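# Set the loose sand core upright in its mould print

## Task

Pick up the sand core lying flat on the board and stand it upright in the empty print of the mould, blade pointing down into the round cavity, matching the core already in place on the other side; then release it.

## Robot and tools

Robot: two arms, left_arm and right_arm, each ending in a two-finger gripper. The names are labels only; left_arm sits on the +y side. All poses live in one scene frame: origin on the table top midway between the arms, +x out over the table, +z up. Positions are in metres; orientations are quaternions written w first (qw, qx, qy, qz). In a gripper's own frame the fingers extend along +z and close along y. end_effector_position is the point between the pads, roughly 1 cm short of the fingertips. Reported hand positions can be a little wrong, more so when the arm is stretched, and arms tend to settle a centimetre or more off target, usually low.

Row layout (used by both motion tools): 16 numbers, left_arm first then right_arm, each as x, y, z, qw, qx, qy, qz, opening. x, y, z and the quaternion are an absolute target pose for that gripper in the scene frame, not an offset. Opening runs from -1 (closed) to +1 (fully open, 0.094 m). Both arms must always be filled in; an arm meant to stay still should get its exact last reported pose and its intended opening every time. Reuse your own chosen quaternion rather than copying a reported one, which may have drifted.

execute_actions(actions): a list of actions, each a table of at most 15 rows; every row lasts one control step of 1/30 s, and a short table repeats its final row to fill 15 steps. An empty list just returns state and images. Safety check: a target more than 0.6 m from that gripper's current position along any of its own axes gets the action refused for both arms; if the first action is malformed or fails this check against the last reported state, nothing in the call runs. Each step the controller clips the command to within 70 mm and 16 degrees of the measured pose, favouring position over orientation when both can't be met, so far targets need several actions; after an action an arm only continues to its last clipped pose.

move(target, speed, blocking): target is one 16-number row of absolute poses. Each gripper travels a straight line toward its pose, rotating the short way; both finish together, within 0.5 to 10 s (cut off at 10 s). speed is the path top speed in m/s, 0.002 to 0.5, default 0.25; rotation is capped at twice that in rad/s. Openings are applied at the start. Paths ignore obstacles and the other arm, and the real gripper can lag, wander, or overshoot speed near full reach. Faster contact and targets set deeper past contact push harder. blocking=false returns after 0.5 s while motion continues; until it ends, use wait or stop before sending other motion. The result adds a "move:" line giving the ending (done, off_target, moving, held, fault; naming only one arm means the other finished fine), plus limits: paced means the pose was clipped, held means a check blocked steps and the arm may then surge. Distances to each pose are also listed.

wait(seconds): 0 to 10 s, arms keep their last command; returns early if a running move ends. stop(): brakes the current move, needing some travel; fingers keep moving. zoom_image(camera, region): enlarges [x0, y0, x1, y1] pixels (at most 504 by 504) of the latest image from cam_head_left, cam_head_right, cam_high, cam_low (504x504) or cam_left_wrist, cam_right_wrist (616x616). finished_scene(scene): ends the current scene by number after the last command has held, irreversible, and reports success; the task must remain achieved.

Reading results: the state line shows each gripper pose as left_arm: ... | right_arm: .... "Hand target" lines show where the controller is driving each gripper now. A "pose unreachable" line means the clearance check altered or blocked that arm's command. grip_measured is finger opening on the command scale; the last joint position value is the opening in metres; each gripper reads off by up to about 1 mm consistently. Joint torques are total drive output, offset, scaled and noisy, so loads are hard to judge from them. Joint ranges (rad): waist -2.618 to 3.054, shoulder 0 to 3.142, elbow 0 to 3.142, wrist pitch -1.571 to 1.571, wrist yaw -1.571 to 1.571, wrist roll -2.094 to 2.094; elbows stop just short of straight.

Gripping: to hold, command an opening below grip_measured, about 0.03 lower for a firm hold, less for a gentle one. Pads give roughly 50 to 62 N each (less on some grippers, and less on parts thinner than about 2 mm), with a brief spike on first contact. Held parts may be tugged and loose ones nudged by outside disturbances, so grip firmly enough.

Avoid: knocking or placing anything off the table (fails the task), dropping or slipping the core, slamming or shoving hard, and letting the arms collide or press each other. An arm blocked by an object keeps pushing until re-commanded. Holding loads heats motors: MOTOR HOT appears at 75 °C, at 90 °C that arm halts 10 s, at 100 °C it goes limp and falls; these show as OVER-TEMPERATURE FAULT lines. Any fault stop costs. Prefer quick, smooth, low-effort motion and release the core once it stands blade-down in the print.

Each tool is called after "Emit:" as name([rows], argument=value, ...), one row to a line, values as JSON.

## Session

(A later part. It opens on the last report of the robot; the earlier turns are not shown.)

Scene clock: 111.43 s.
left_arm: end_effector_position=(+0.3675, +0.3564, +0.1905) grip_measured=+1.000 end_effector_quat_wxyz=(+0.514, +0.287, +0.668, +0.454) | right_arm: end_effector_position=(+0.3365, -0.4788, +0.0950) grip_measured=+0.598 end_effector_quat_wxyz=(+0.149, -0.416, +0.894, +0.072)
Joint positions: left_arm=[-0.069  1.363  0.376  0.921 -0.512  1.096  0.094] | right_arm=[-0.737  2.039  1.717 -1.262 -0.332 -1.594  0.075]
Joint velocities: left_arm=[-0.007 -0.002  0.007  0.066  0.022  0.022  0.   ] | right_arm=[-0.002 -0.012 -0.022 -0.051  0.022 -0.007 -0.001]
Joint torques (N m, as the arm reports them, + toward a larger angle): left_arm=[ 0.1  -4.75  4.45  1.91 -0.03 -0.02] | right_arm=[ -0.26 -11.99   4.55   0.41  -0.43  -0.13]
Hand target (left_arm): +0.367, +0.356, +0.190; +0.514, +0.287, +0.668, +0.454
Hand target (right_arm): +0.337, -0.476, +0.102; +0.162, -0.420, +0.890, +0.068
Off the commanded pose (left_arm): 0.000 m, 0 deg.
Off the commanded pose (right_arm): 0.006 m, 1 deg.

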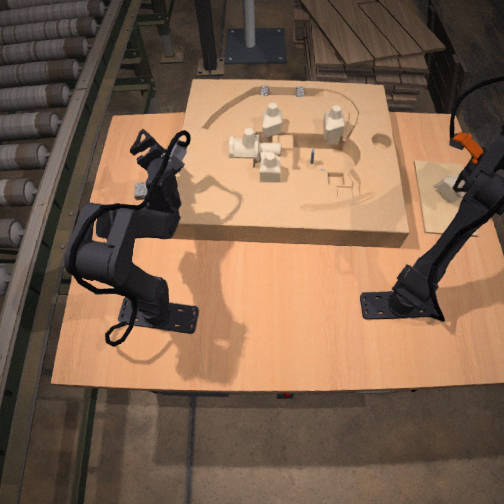

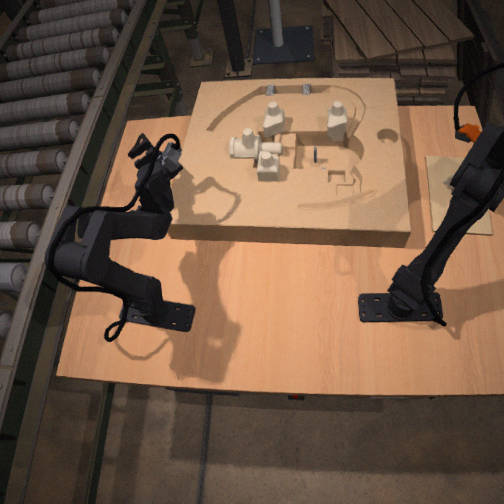

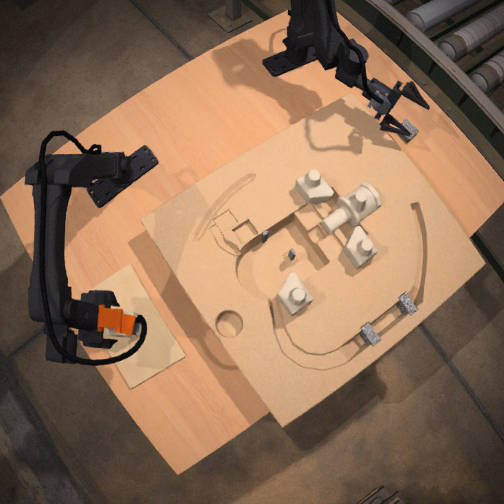

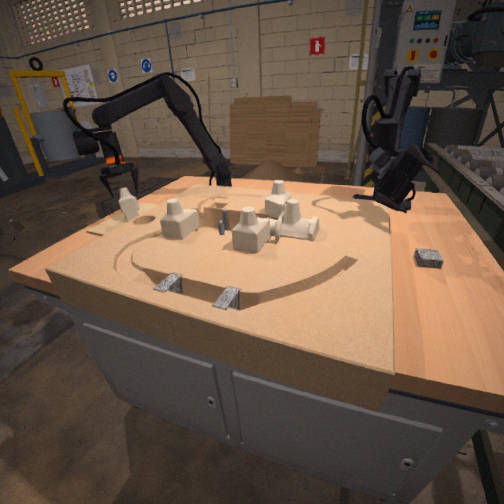

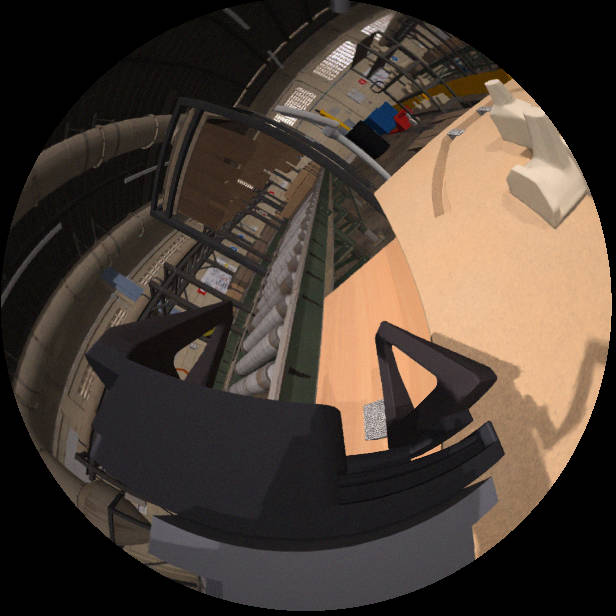

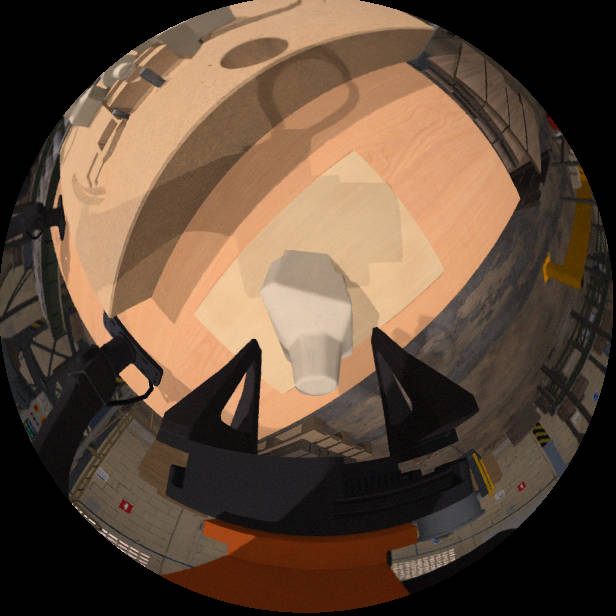

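Emit:
zoom_image(camera="cam_low", region=[80,140,180,240])

Emit:
move(target=[0.3675,0.3564,0.1905,0.514,0.287,0.668,0.454,1,0.341,-0.467,0.068,0.196,-0.4126,0.8848,0.0915,0.6], speed=0.06)

Emit:
zoom_image(camera="cam_low", region=[80,140,180,240])

Region (80, 140, 180, 240) of cam_low's 504x504 image, scaled by 5.040, with more detail than that image has.

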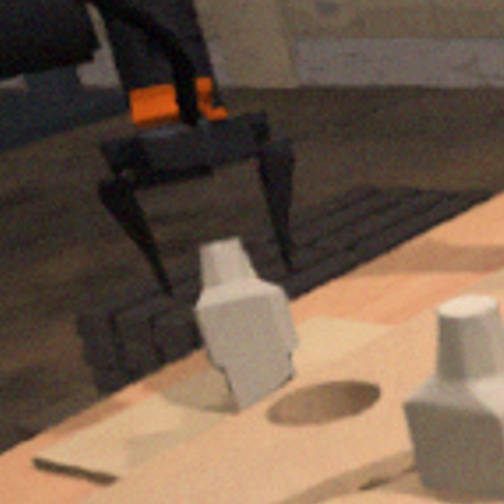

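Scene clock: 116.43 s.
left_arm: end_effector_position=(+0.3675, +0.3564, +0.1905) grip_measured=+1.000 end_effector_quat_wxyz=(+0.514, +0.287, +0.668, +0.454) | right_arm: end_effector_position=(+0.3419, -0.4684, +0.0701) grip_measured=+0.598 end_effector_quat_wxyz=(+0.187, -0.414, +0.887, +0.085)
Joint positions: left_arm=[-0.069  1.363  0.376  0.921 -0.512  1.096  0.094] | right_arm=[-0.743  2.039  1.596 -1.137 -0.413 -1.601  0.075]
Joint velocities: left_arm=[-0.012  0.002  0.007 -0.022 -0.037 -0.081  0.   ] | right_arm=[-0.012 -0.012 -0.007 -0.022  0.007 -0.051 -0.001]
Joint torques (N m, as the arm reports them, + toward a larger angle): left_arm=[ 0.03 -4.72  4.49  1.88 -0.02 -0.03] | right_arm=[-0.77 -9.78  4.54  0.43 -0.49 -0.11]
Hand target (left_arm): +0.367, +0.356, +0.190; +0.514, +0.287, +0.668, +0.454
Hand target (right_arm): +0.341, -0.467, +0.068; +0.196, -0.413, +0.885, +0.091
Off the commanded pose (left_arm): 0.000 m, 0 deg.
Off the commanded pose (right_arm): 0.003 m, 1 deg.
move: done

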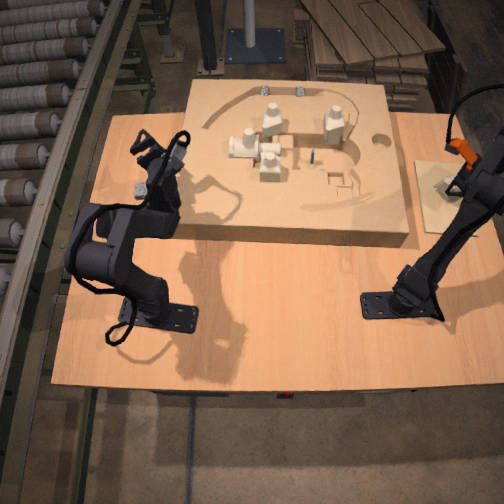

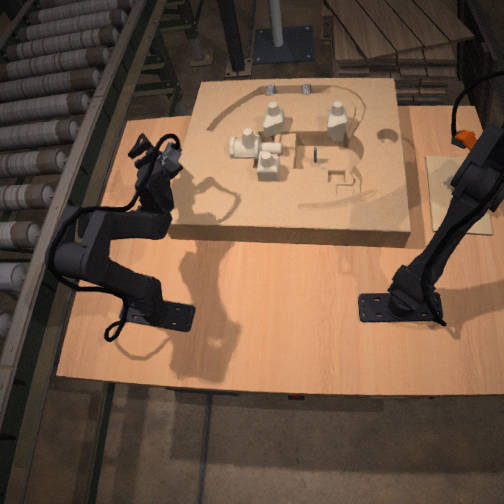

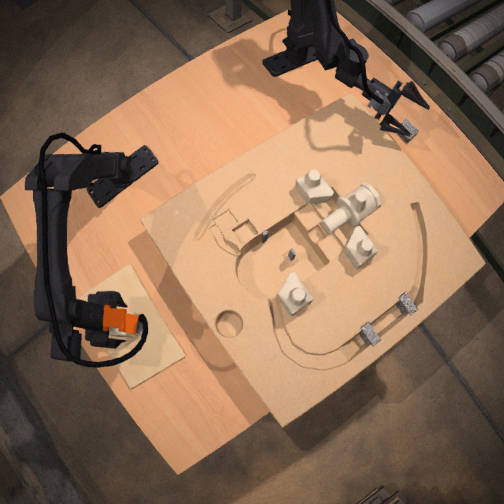

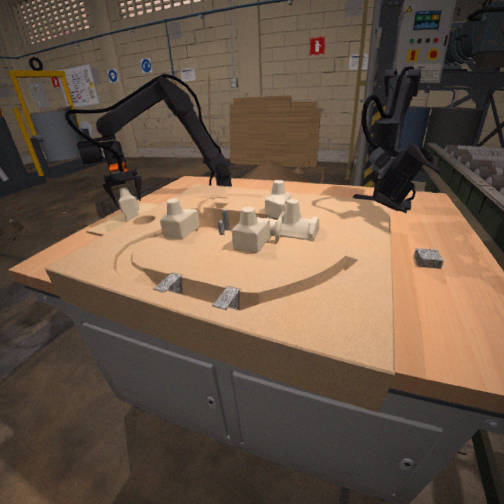

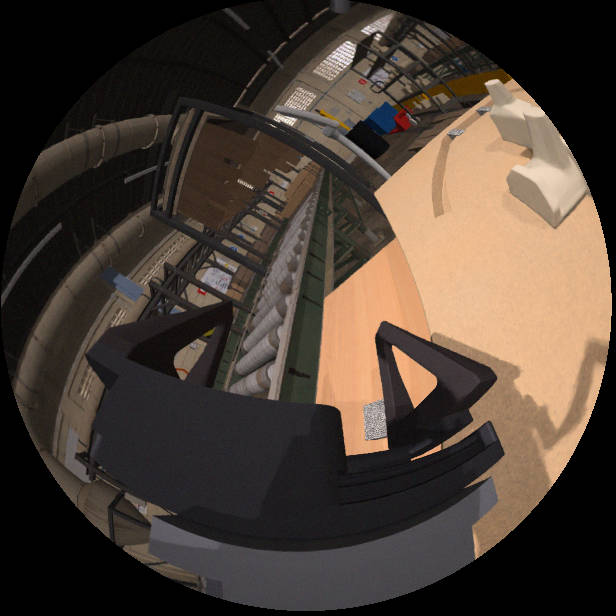

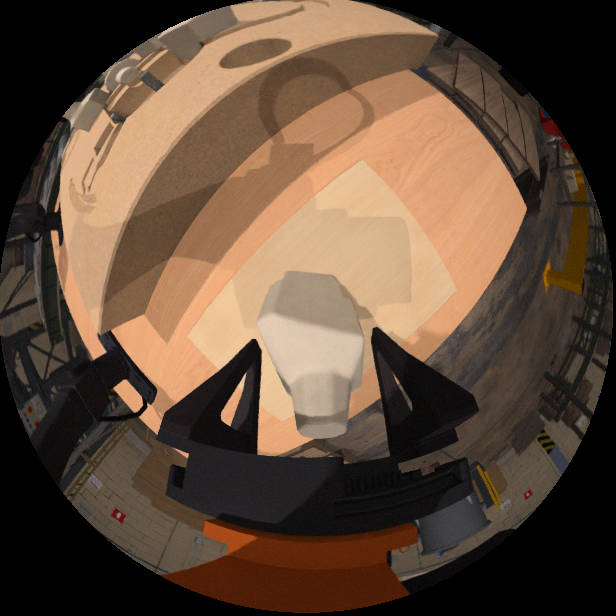

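Region (80, 140, 180, 240) of cam_low's 504x504 image, scaled by 5.040, with more detail than that image has.

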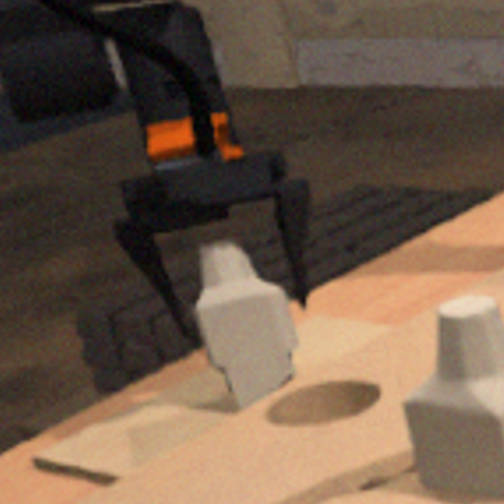

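Emit:
move(target=[0.3675,0.3564,0.1905,0.514,0.287,0.668,0.454,1,0.342,-0.461,0.054,0.196,-0.4126,0.8848,0.0915,0.6], speed=0.04)

Emit:
zoom_image(camera="cam_low", region=[80,140,180,240])

Scene clock: 120.47 s.
left_arm: end_effector_position=(+0.3675, +0.3564, +0.1905) grip_measured=+1.000 end_effector_quat_wxyz=(+0.514, +0.287, +0.668, +0.454) | right_arm: end_effector_position=(+0.3404, -0.4668, +0.0561) grip_measured=+0.598 end_effector_quat_wxyz=(+0.188, -0.414, +0.887, +0.083)
Joint positions: left_arm=[-0.069  1.363  0.376  0.921 -0.512  1.096  0.094] | right_arm=[-0.743  2.039  1.539 -1.075 -0.414 -1.601  0.075]
Joint velocities: left_arm=[ 0.007  0.002  0.007  0.022  0.007 -0.037  0.   ] | right_arm=[ 0.002 -0.007 -0.012 -0.007 -0.007 -0.007 -0.001]
Joint torques (N m, as the arm reports them, + toward a larger angle): left_arm=[ 0.03 -4.63  4.54  1.87 -0.02  0.  ] | right_arm=[ 0.33 -9.66  4.53  0.43 -0.49  0.01]
Hand target (left_arm): +0.367, +0.356, +0.191; +0.514, +0.287, +0.668, +0.454
Hand target (right_arm): +0.342, -0.461, +0.054; +0.196, -0.413, +0.885, +0.092
Off the commanded pose (left_arm): 0.000 m, 0 deg.
Off the commanded pose (right_arm): 0.006 m, 1 deg.
move: done

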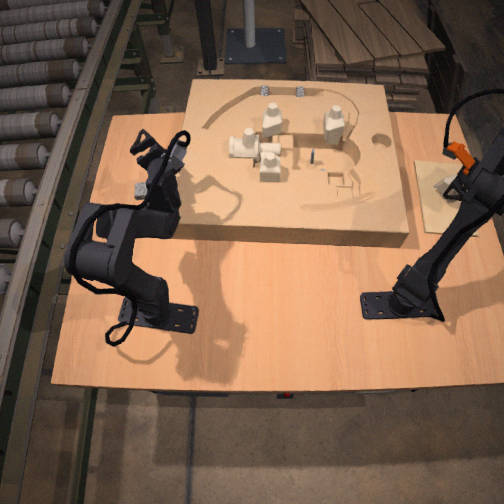

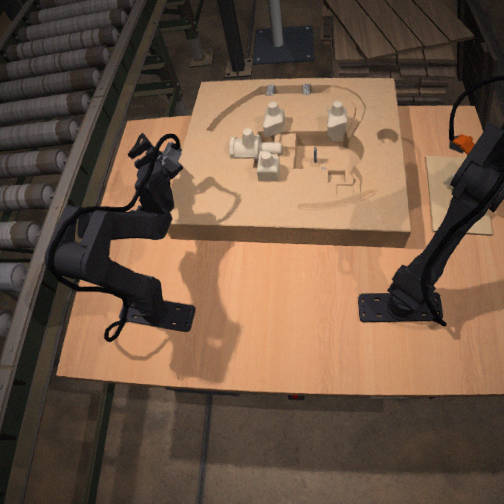

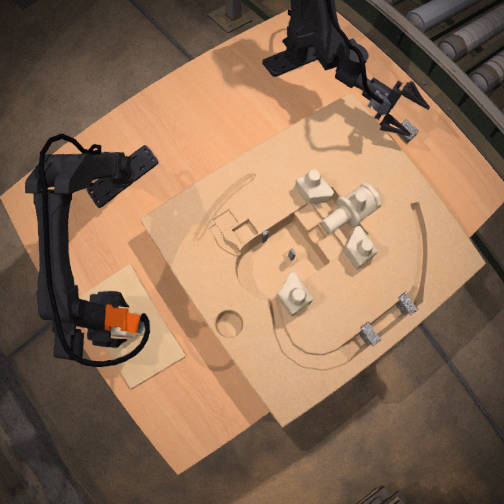

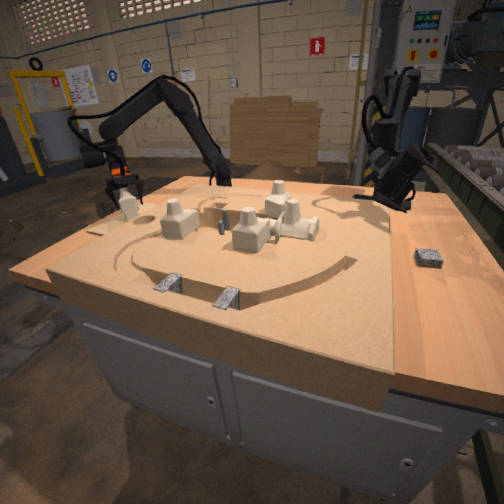

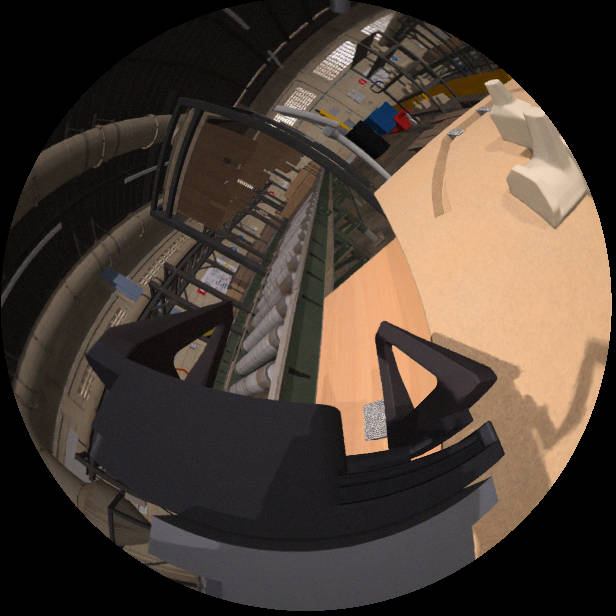

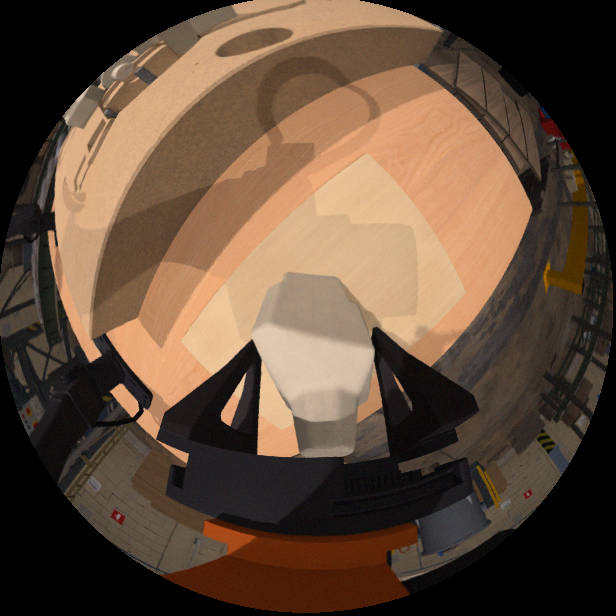

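Region (80, 140, 180, 240) of cam_low's 504x504 image, scaled by 5.040, with more detail than that image has.

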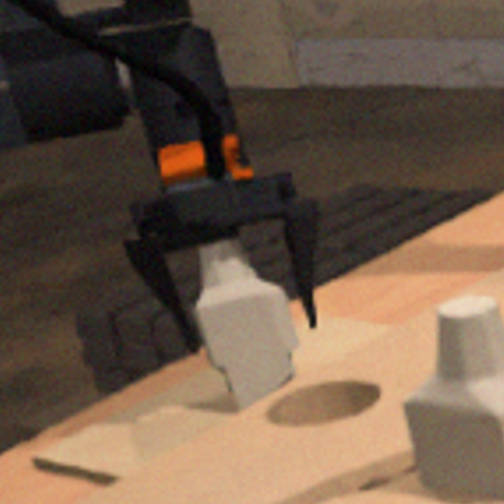

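Emit:
move(target=[0.3675,0.3564,0.1905,0.514,0.287,0.668,0.454,1,0.345,-0.456,0.044,0.196,-0.4126,0.8848,0.0915,0.6], speed=0.04)

Emit:
zoom_image(camera="cam_low", region=[80,140,180,240])

Scene clock: 124.50 s.
left_arm: end_effector_position=(+0.3675, +0.3564, +0.1905) grip_measured=+1.000 end_effector_quat_wxyz=(+0.514, +0.287, +0.668, +0.454) | right_arm: end_effector_position=(+0.3429, -0.4676, +0.0518) grip_measured=+0.598 end_effector_quat_wxyz=(+0.190, -0.412, +0.888, +0.077)
Joint positions: left_arm=[-0.069  1.363  0.376  0.921 -0.512  1.096  0.094] | right_arm=[-0.739  2.039  1.522 -1.041 -0.413 -1.589  0.075]
Joint velocities: left_arm=[ 0.012 -0.017 -0.012  0.022  0.007 -0.022  0.   ] | right_arm=[-0.007 -0.012  0.012  0.022  0.022  0.037  0.   ]
Joint torques (N m, as the arm reports them, + toward a larger angle): left_arm=[ 0.   -4.7   4.56  1.88 -0.03 -0.02] | right_arm=[ 1.24 -9.21  3.61  0.6  -0.51  0.06]
Hand target (left_arm): +0.367, +0.356, +0.190; +0.514, +0.287, +0.668, +0.454
Hand target (right_arm): +0.345, -0.456, +0.044; +0.196, -0.413, +0.885, +0.092
Off the commanded pose (left_arm): 0.000 m, 0 deg.
Off the commanded pose (right_arm): 0.014 m, 2 deg.
move: off_target (right_arm)

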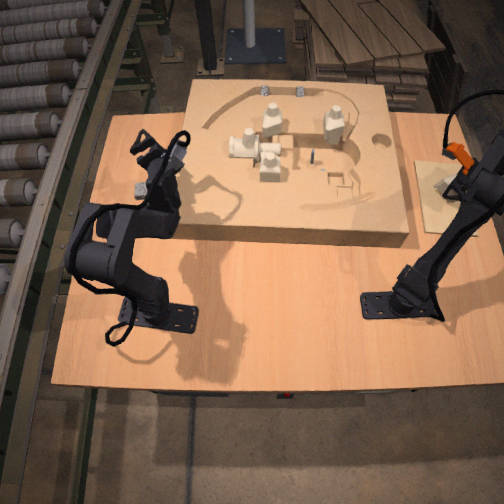

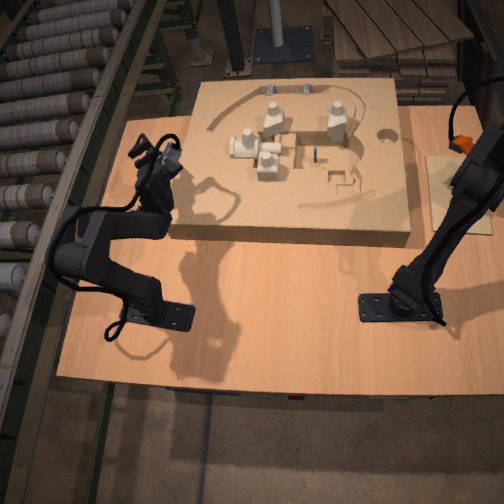

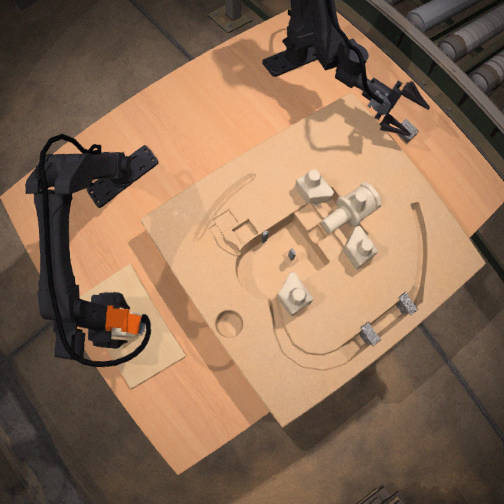

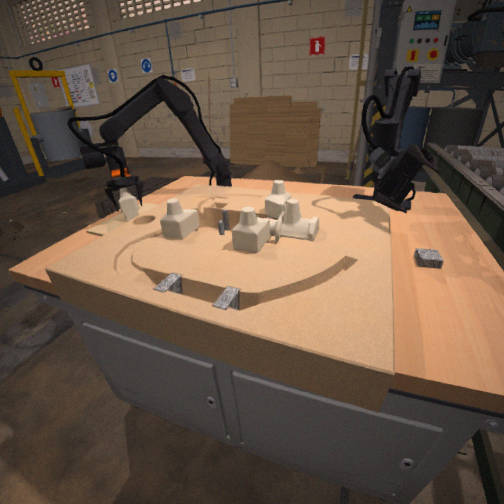

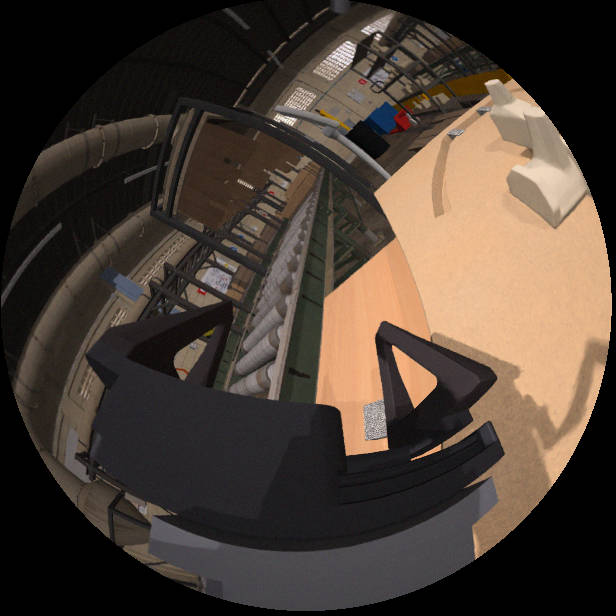

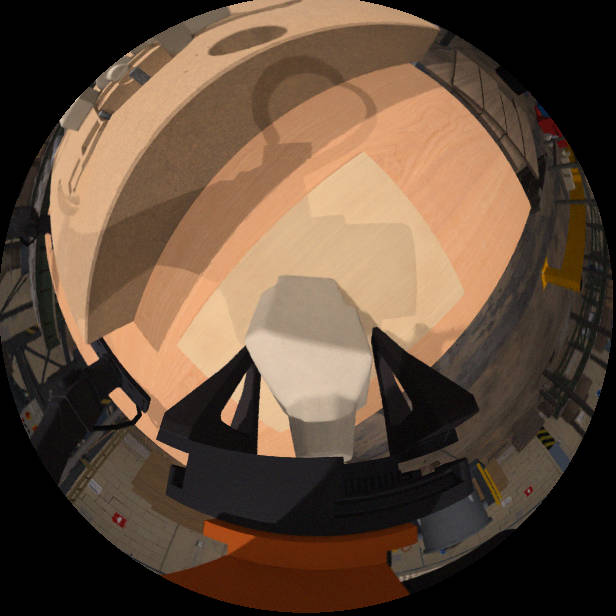

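Region (80, 140, 180, 240) of cam_low's 504x504 image, scaled by 5.040, with more detail than that image has.

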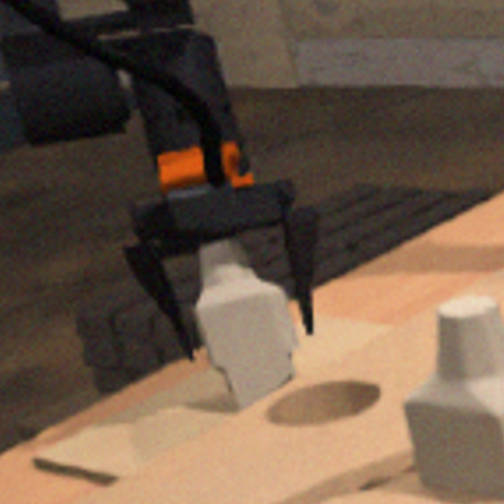

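Emit:
execute_actions([
  [[0.3675,0.3564,0.1905,0.514,0.287,0.668,0.454,1,0.342,-0.464,0.052,0.196,-0.4126,0.8848,0.0915,0.35]],
  [[0.3675,0.3564,0.1905,0.514,0.287,0.668,0.454,1,0.342,-0.464,0.052,0.196,-0.4126,0.8848,0.0915,0.115]],
  [[0.3675,0.3564,0.1905,0.514,0.287,0.668,0.454,1,0.342,-0.464,0.052,0.196,-0.4126,0.8848,0.0915,0.115]],
])

Scene clock: 129.20 s.
left_arm: end_effector_position=(+0.3675, +0.3564, +0.1905) grip_measured=+1.000 end_effector_quat_wxyz=(+0.514, +0.287, +0.668, +0.454) | right_arm: end_effector_position=(+0.3425, -0.4675, +0.0519) grip_measured=+0.154 end_effector_quat_wxyz=(+0.191, -0.413, +0.887, +0.078)
Joint positions: left_arm=[-0.069  1.363  0.376  0.921 -0.512  1.096  0.094] | right_arm=[-0.741  2.039  1.522 -1.043 -0.415 -1.594  0.054]
Joint velocities: left_arm=[-0.012 -0.007 -0.002 -0.022 -0.007 -0.022  0.   ] | right_arm=[-0.017 -0.007  0.002  0.007  0.022  0.081 -0.   ]
Joint torques (N m, as the arm reports them, + toward a larger angle): left_arm=[ 0.06 -4.75  4.49  1.87  0.   -0.01] | right_arm=[-0.31 -8.89  6.16  0.16 -0.49 -0.11]
Hand target (left_arm): +0.367, +0.356, +0.191; +0.514, +0.287, +0.668, +0.454
Hand target (right_arm): +0.342, -0.464, +0.052; +0.196, -0.412, +0.885, +0.091
Off the commanded pose (left_arm): 0.000 m, 0 deg.
Off the commanded pose (right_arm): 0.004 m, 2 deg.

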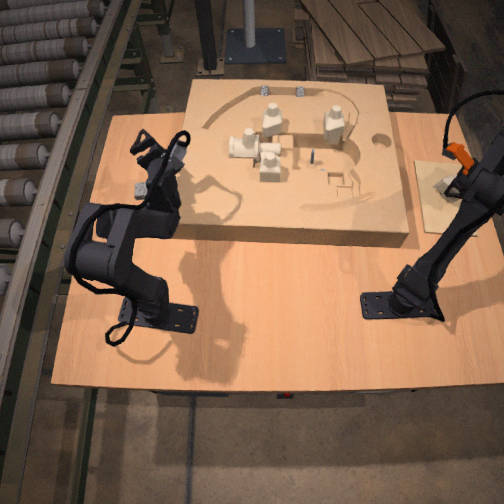

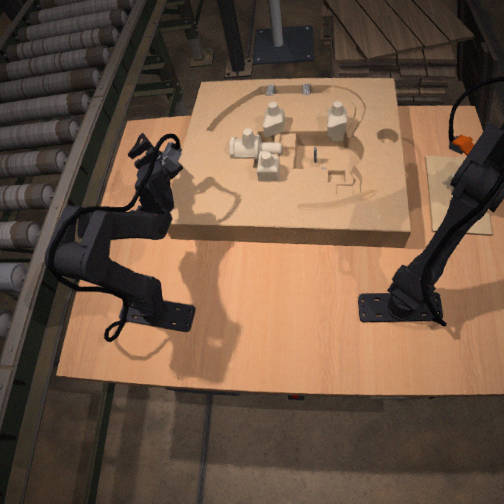

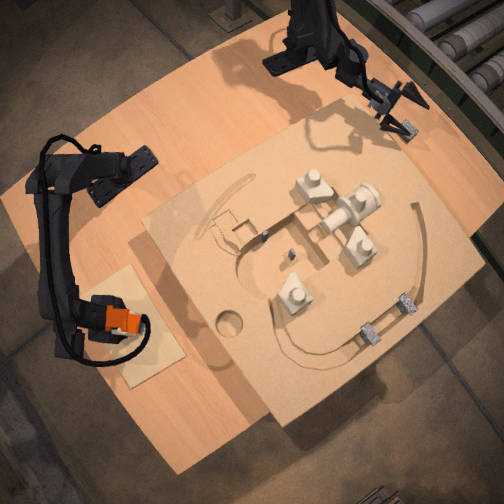

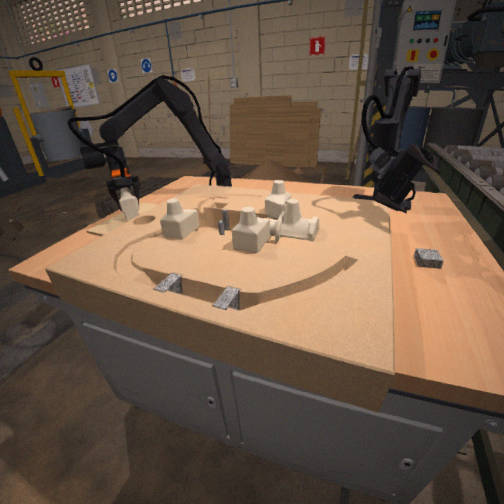

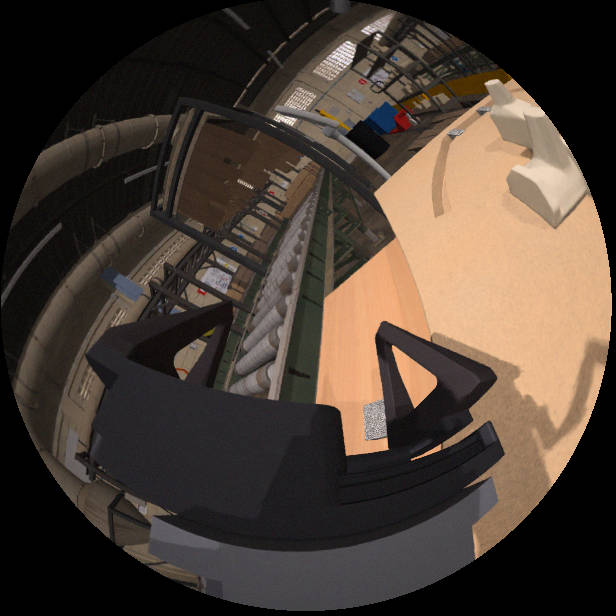

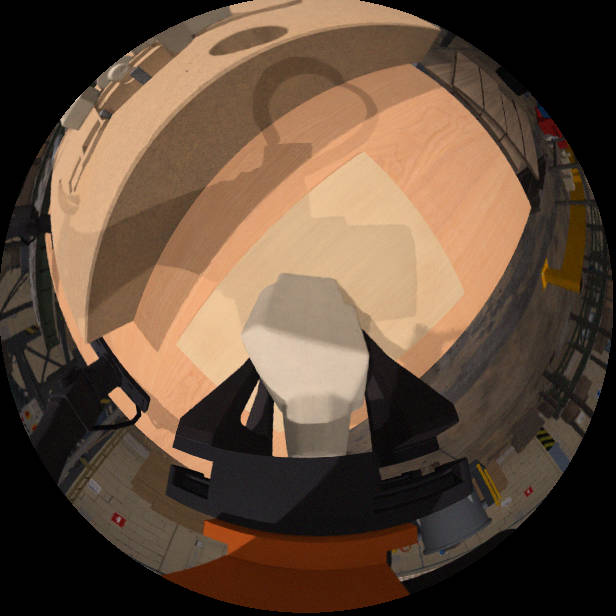

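Emit:
move(target=[0.3675,0.3564,0.1905,0.514,0.287,0.668,0.454,1,0.33,-0.44,0.22,0.196,-0.4126,0.8848,0.0915,0.115], speed=0.15)

Emit:
move(target=[0.40,0.10,0.25,0.442,0.562,0.671,-0.193,1,0.405,-0.13,0.21,0.174,0,0.985,0,0.115], speed=0.2)

Scene clock: 134.20 s.
left_arm: end_effector_position=(+0.3675, +0.3564, +0.1905) grip_measured=+1.000 end_effector_quat_wxyz=(+0.514, +0.287, +0.668, +0.454) | right_arm: end_effector_position=(+0.3251, -0.4484, +0.1959) grip_measured=+0.154 end_effector_quat_wxyz=(+0.186, -0.403, +0.893, +0.072)
Joint positions: left_arm=[-0.069  1.363  0.376  0.921 -0.512  1.096  0.094] | right_arm=[-0.727  1.913  1.924 -1.553 -0.401 -1.552  0.054]
Joint velocities: left_arm=[-0.002 -0.017 -0.002 -0.066 -0.037  0.007  0.   ] | right_arm=[-0.012 -0.007  0.012  0.022  0.051  0.022  0.001]
Joint torques (N m, as the arm reports them, + toward a larger angle): left_arm=[-0.01 -4.64  4.55  1.9   0.   -0.03] | right_arm=[  0.62 -11.36   7.86   0.3   -0.67   0.05]
Hand target (left_arm): +0.367, +0.356, +0.190; +0.514, +0.287, +0.668, +0.454
Hand target (right_arm): +0.330, -0.440, +0.219; +0.215, -0.406, +0.886, +0.057
Off the commanded pose (left_arm): 0.000 m, 0 deg.
Off the commanded pose (right_arm): 0.026 m, 3 deg.
joint sent to its limit (right arm) — the command would take joint 4 (wrist pitch) past its lower limit, so that joint was sent only as far as its limit.
move: off_target (right_arm)

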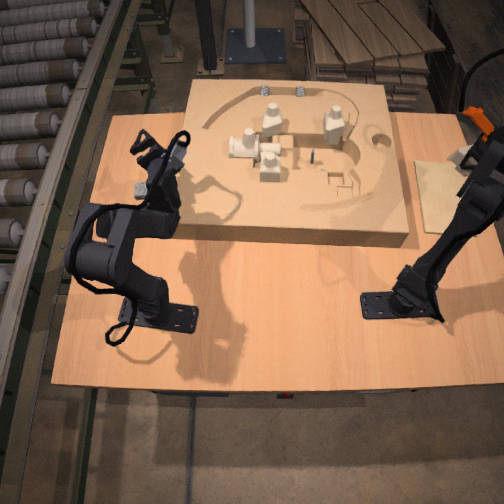

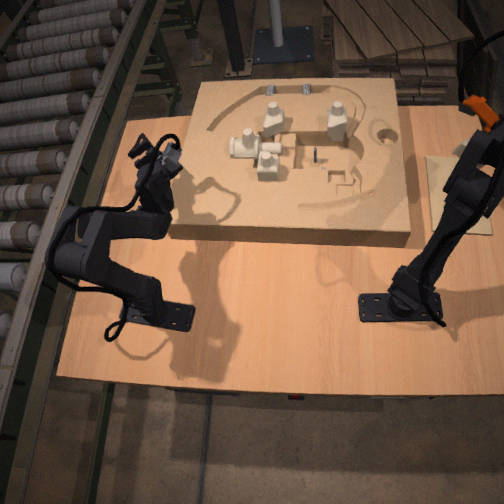

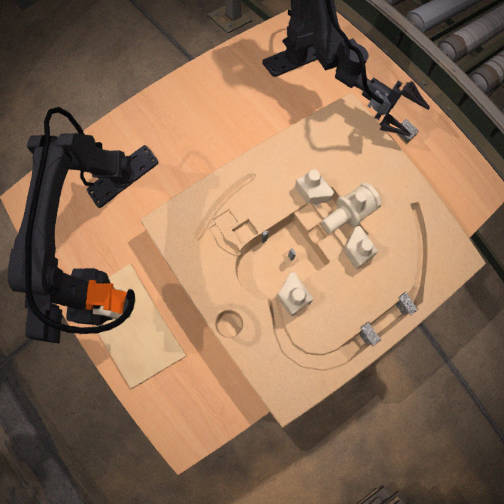

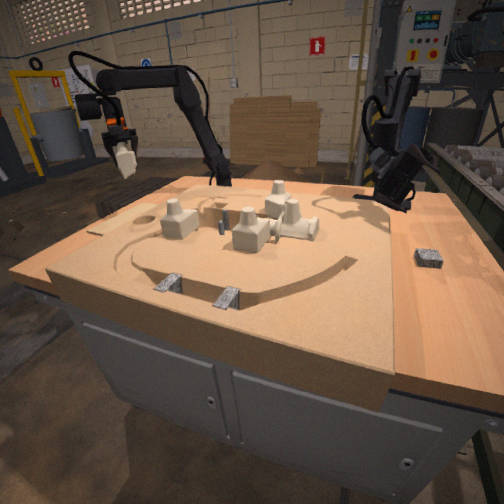

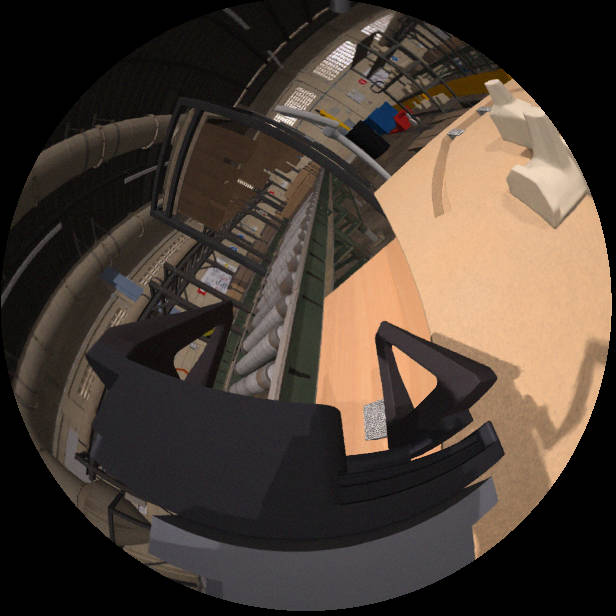

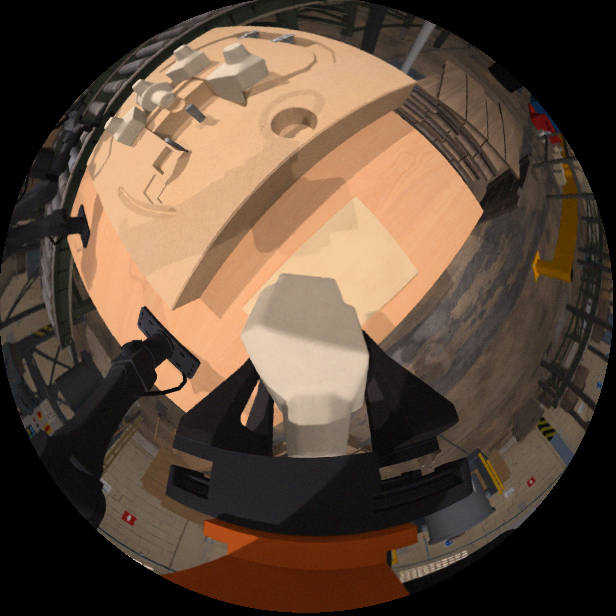

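Scene clock: 138.40 s.
left_arm: end_effector_position=(+0.3997, +0.1074, +0.2450) grip_measured=+1.000 end_effector_quat_wxyz=(+0.444, +0.557, +0.677, -0.186) | right_arm: end_effector_position=(+0.3946, -0.1302, +0.1905) grip_measured=+0.155 end_effector_quat_wxyz=(+0.133, -0.010, +0.991, -0.005)
Joint positions: left_arm=[-0.163  1.716  1.508 -0.529  0.647  0.794  0.094] | right_arm=[ 0.368  1.907  1.917 -1.336  0.106  0.352  0.054]
Joint velocities: left_arm=[ 0.002 -0.022 -0.002 -0.022  0.081 -0.037  0.   ] | right_arm=[-0.007 -0.002  0.002 -0.037  0.022 -0.007 -0.001]
Joint torques (N m, as the arm reports them, + toward a larger angle): left_arm=[-0.42 -8.84  7.4   1.37  0.44 -0.02] | right_arm=[ 0.16 -9.49  8.82  0.97  0.25  0.05]
Hand target (left_arm): +0.398, +0.102, +0.252; +0.447, +0.561, +0.669, -0.195
Hand target (right_arm): +0.404, -0.129, +0.209; +0.165, -0.002, +0.986, -0.001
Off the commanded pose (left_arm): 0.009 m, 1 deg.
Off the commanded pose (right_arm): 0.022 m, 5 deg.
move: off_target (right_arm)

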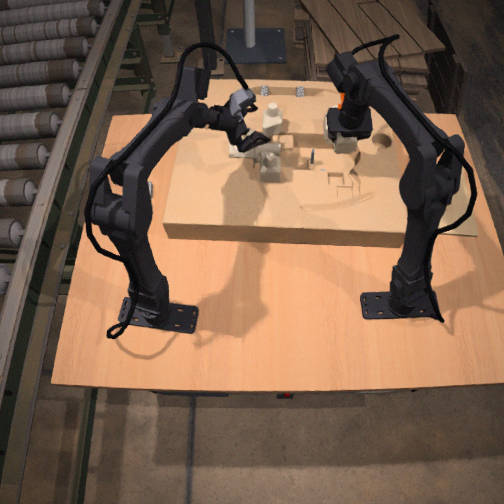

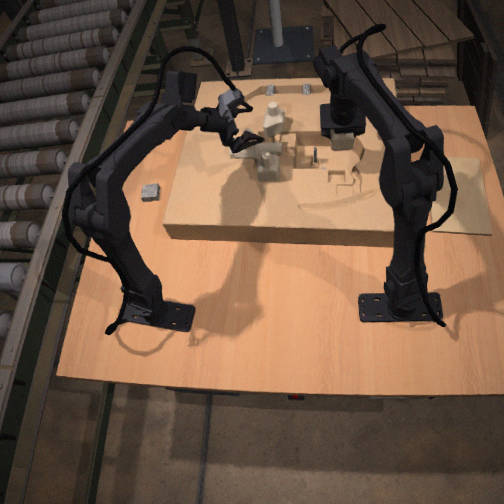

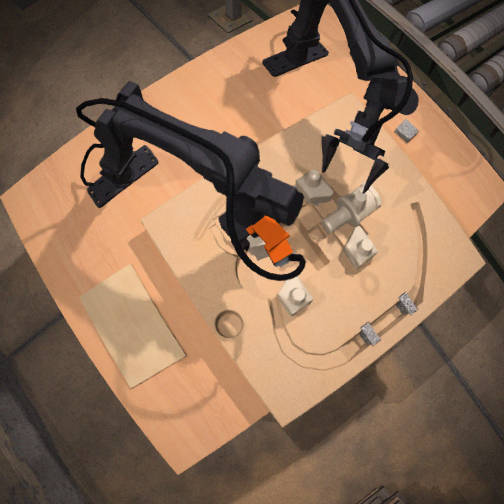

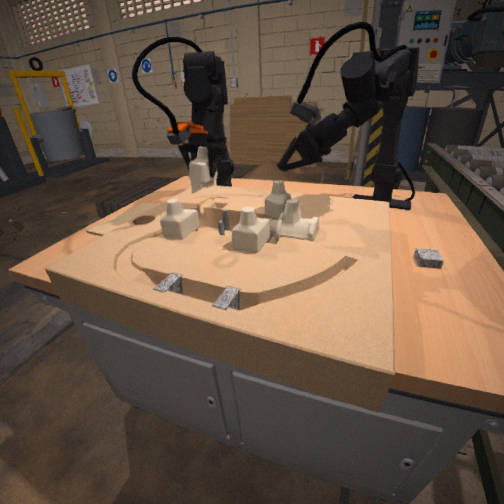

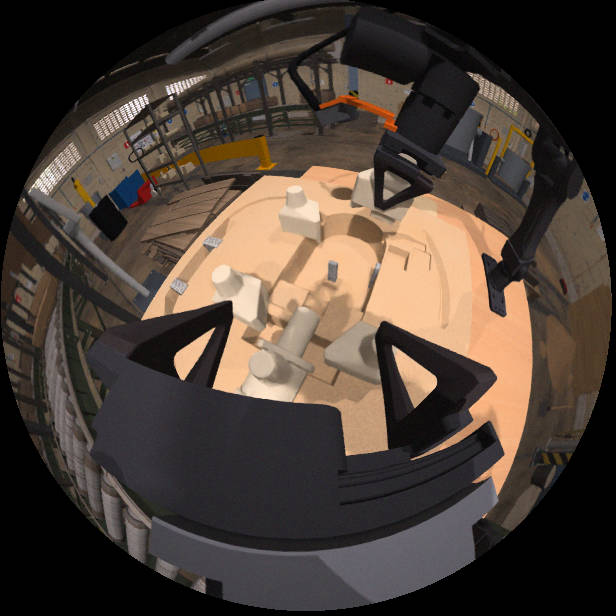

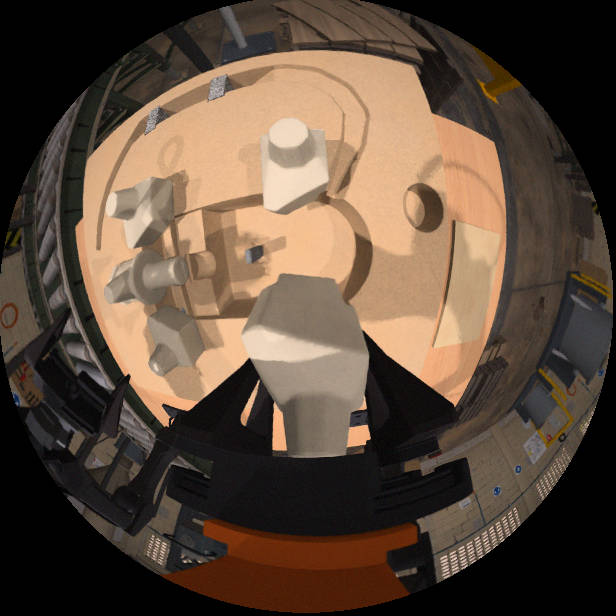

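Emit:
zoom_image(camera="cam_left_wrist", region=[270,130,470,330])

Emit:
zoom_image(camera="cam_head_left", region=[290,100,390,200])

Emit:
zoom_image(camera="cam_low", region=[150,130,260,240])

Region (270, 130, 470, 330) of cam_left_wrist's 616x616 image, scaled by 2.520, with more detail than that image has.

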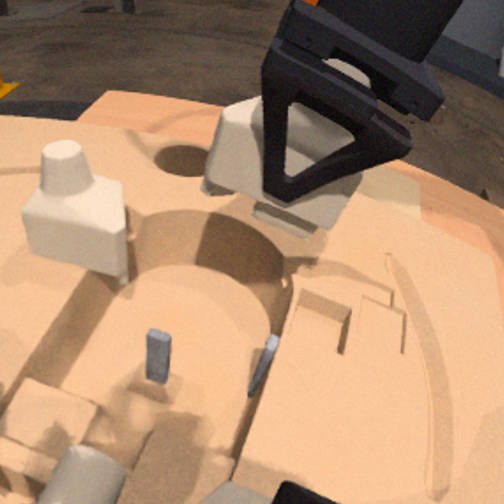

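Region (290, 100, 390, 200) of cam_head_left's 504x504 image, scaled by 5.040, with more detail than that image has.

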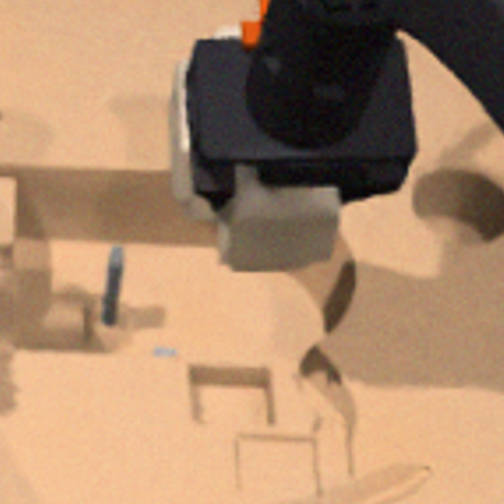

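Region (150, 130, 260, 240) of cam_low's 504x504 image, scaled by 4.582, with more detail than that image has.

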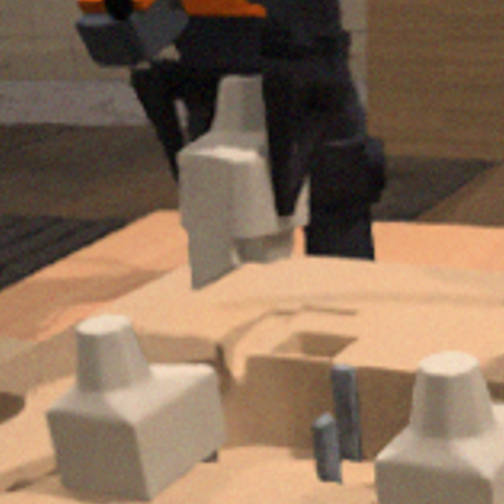

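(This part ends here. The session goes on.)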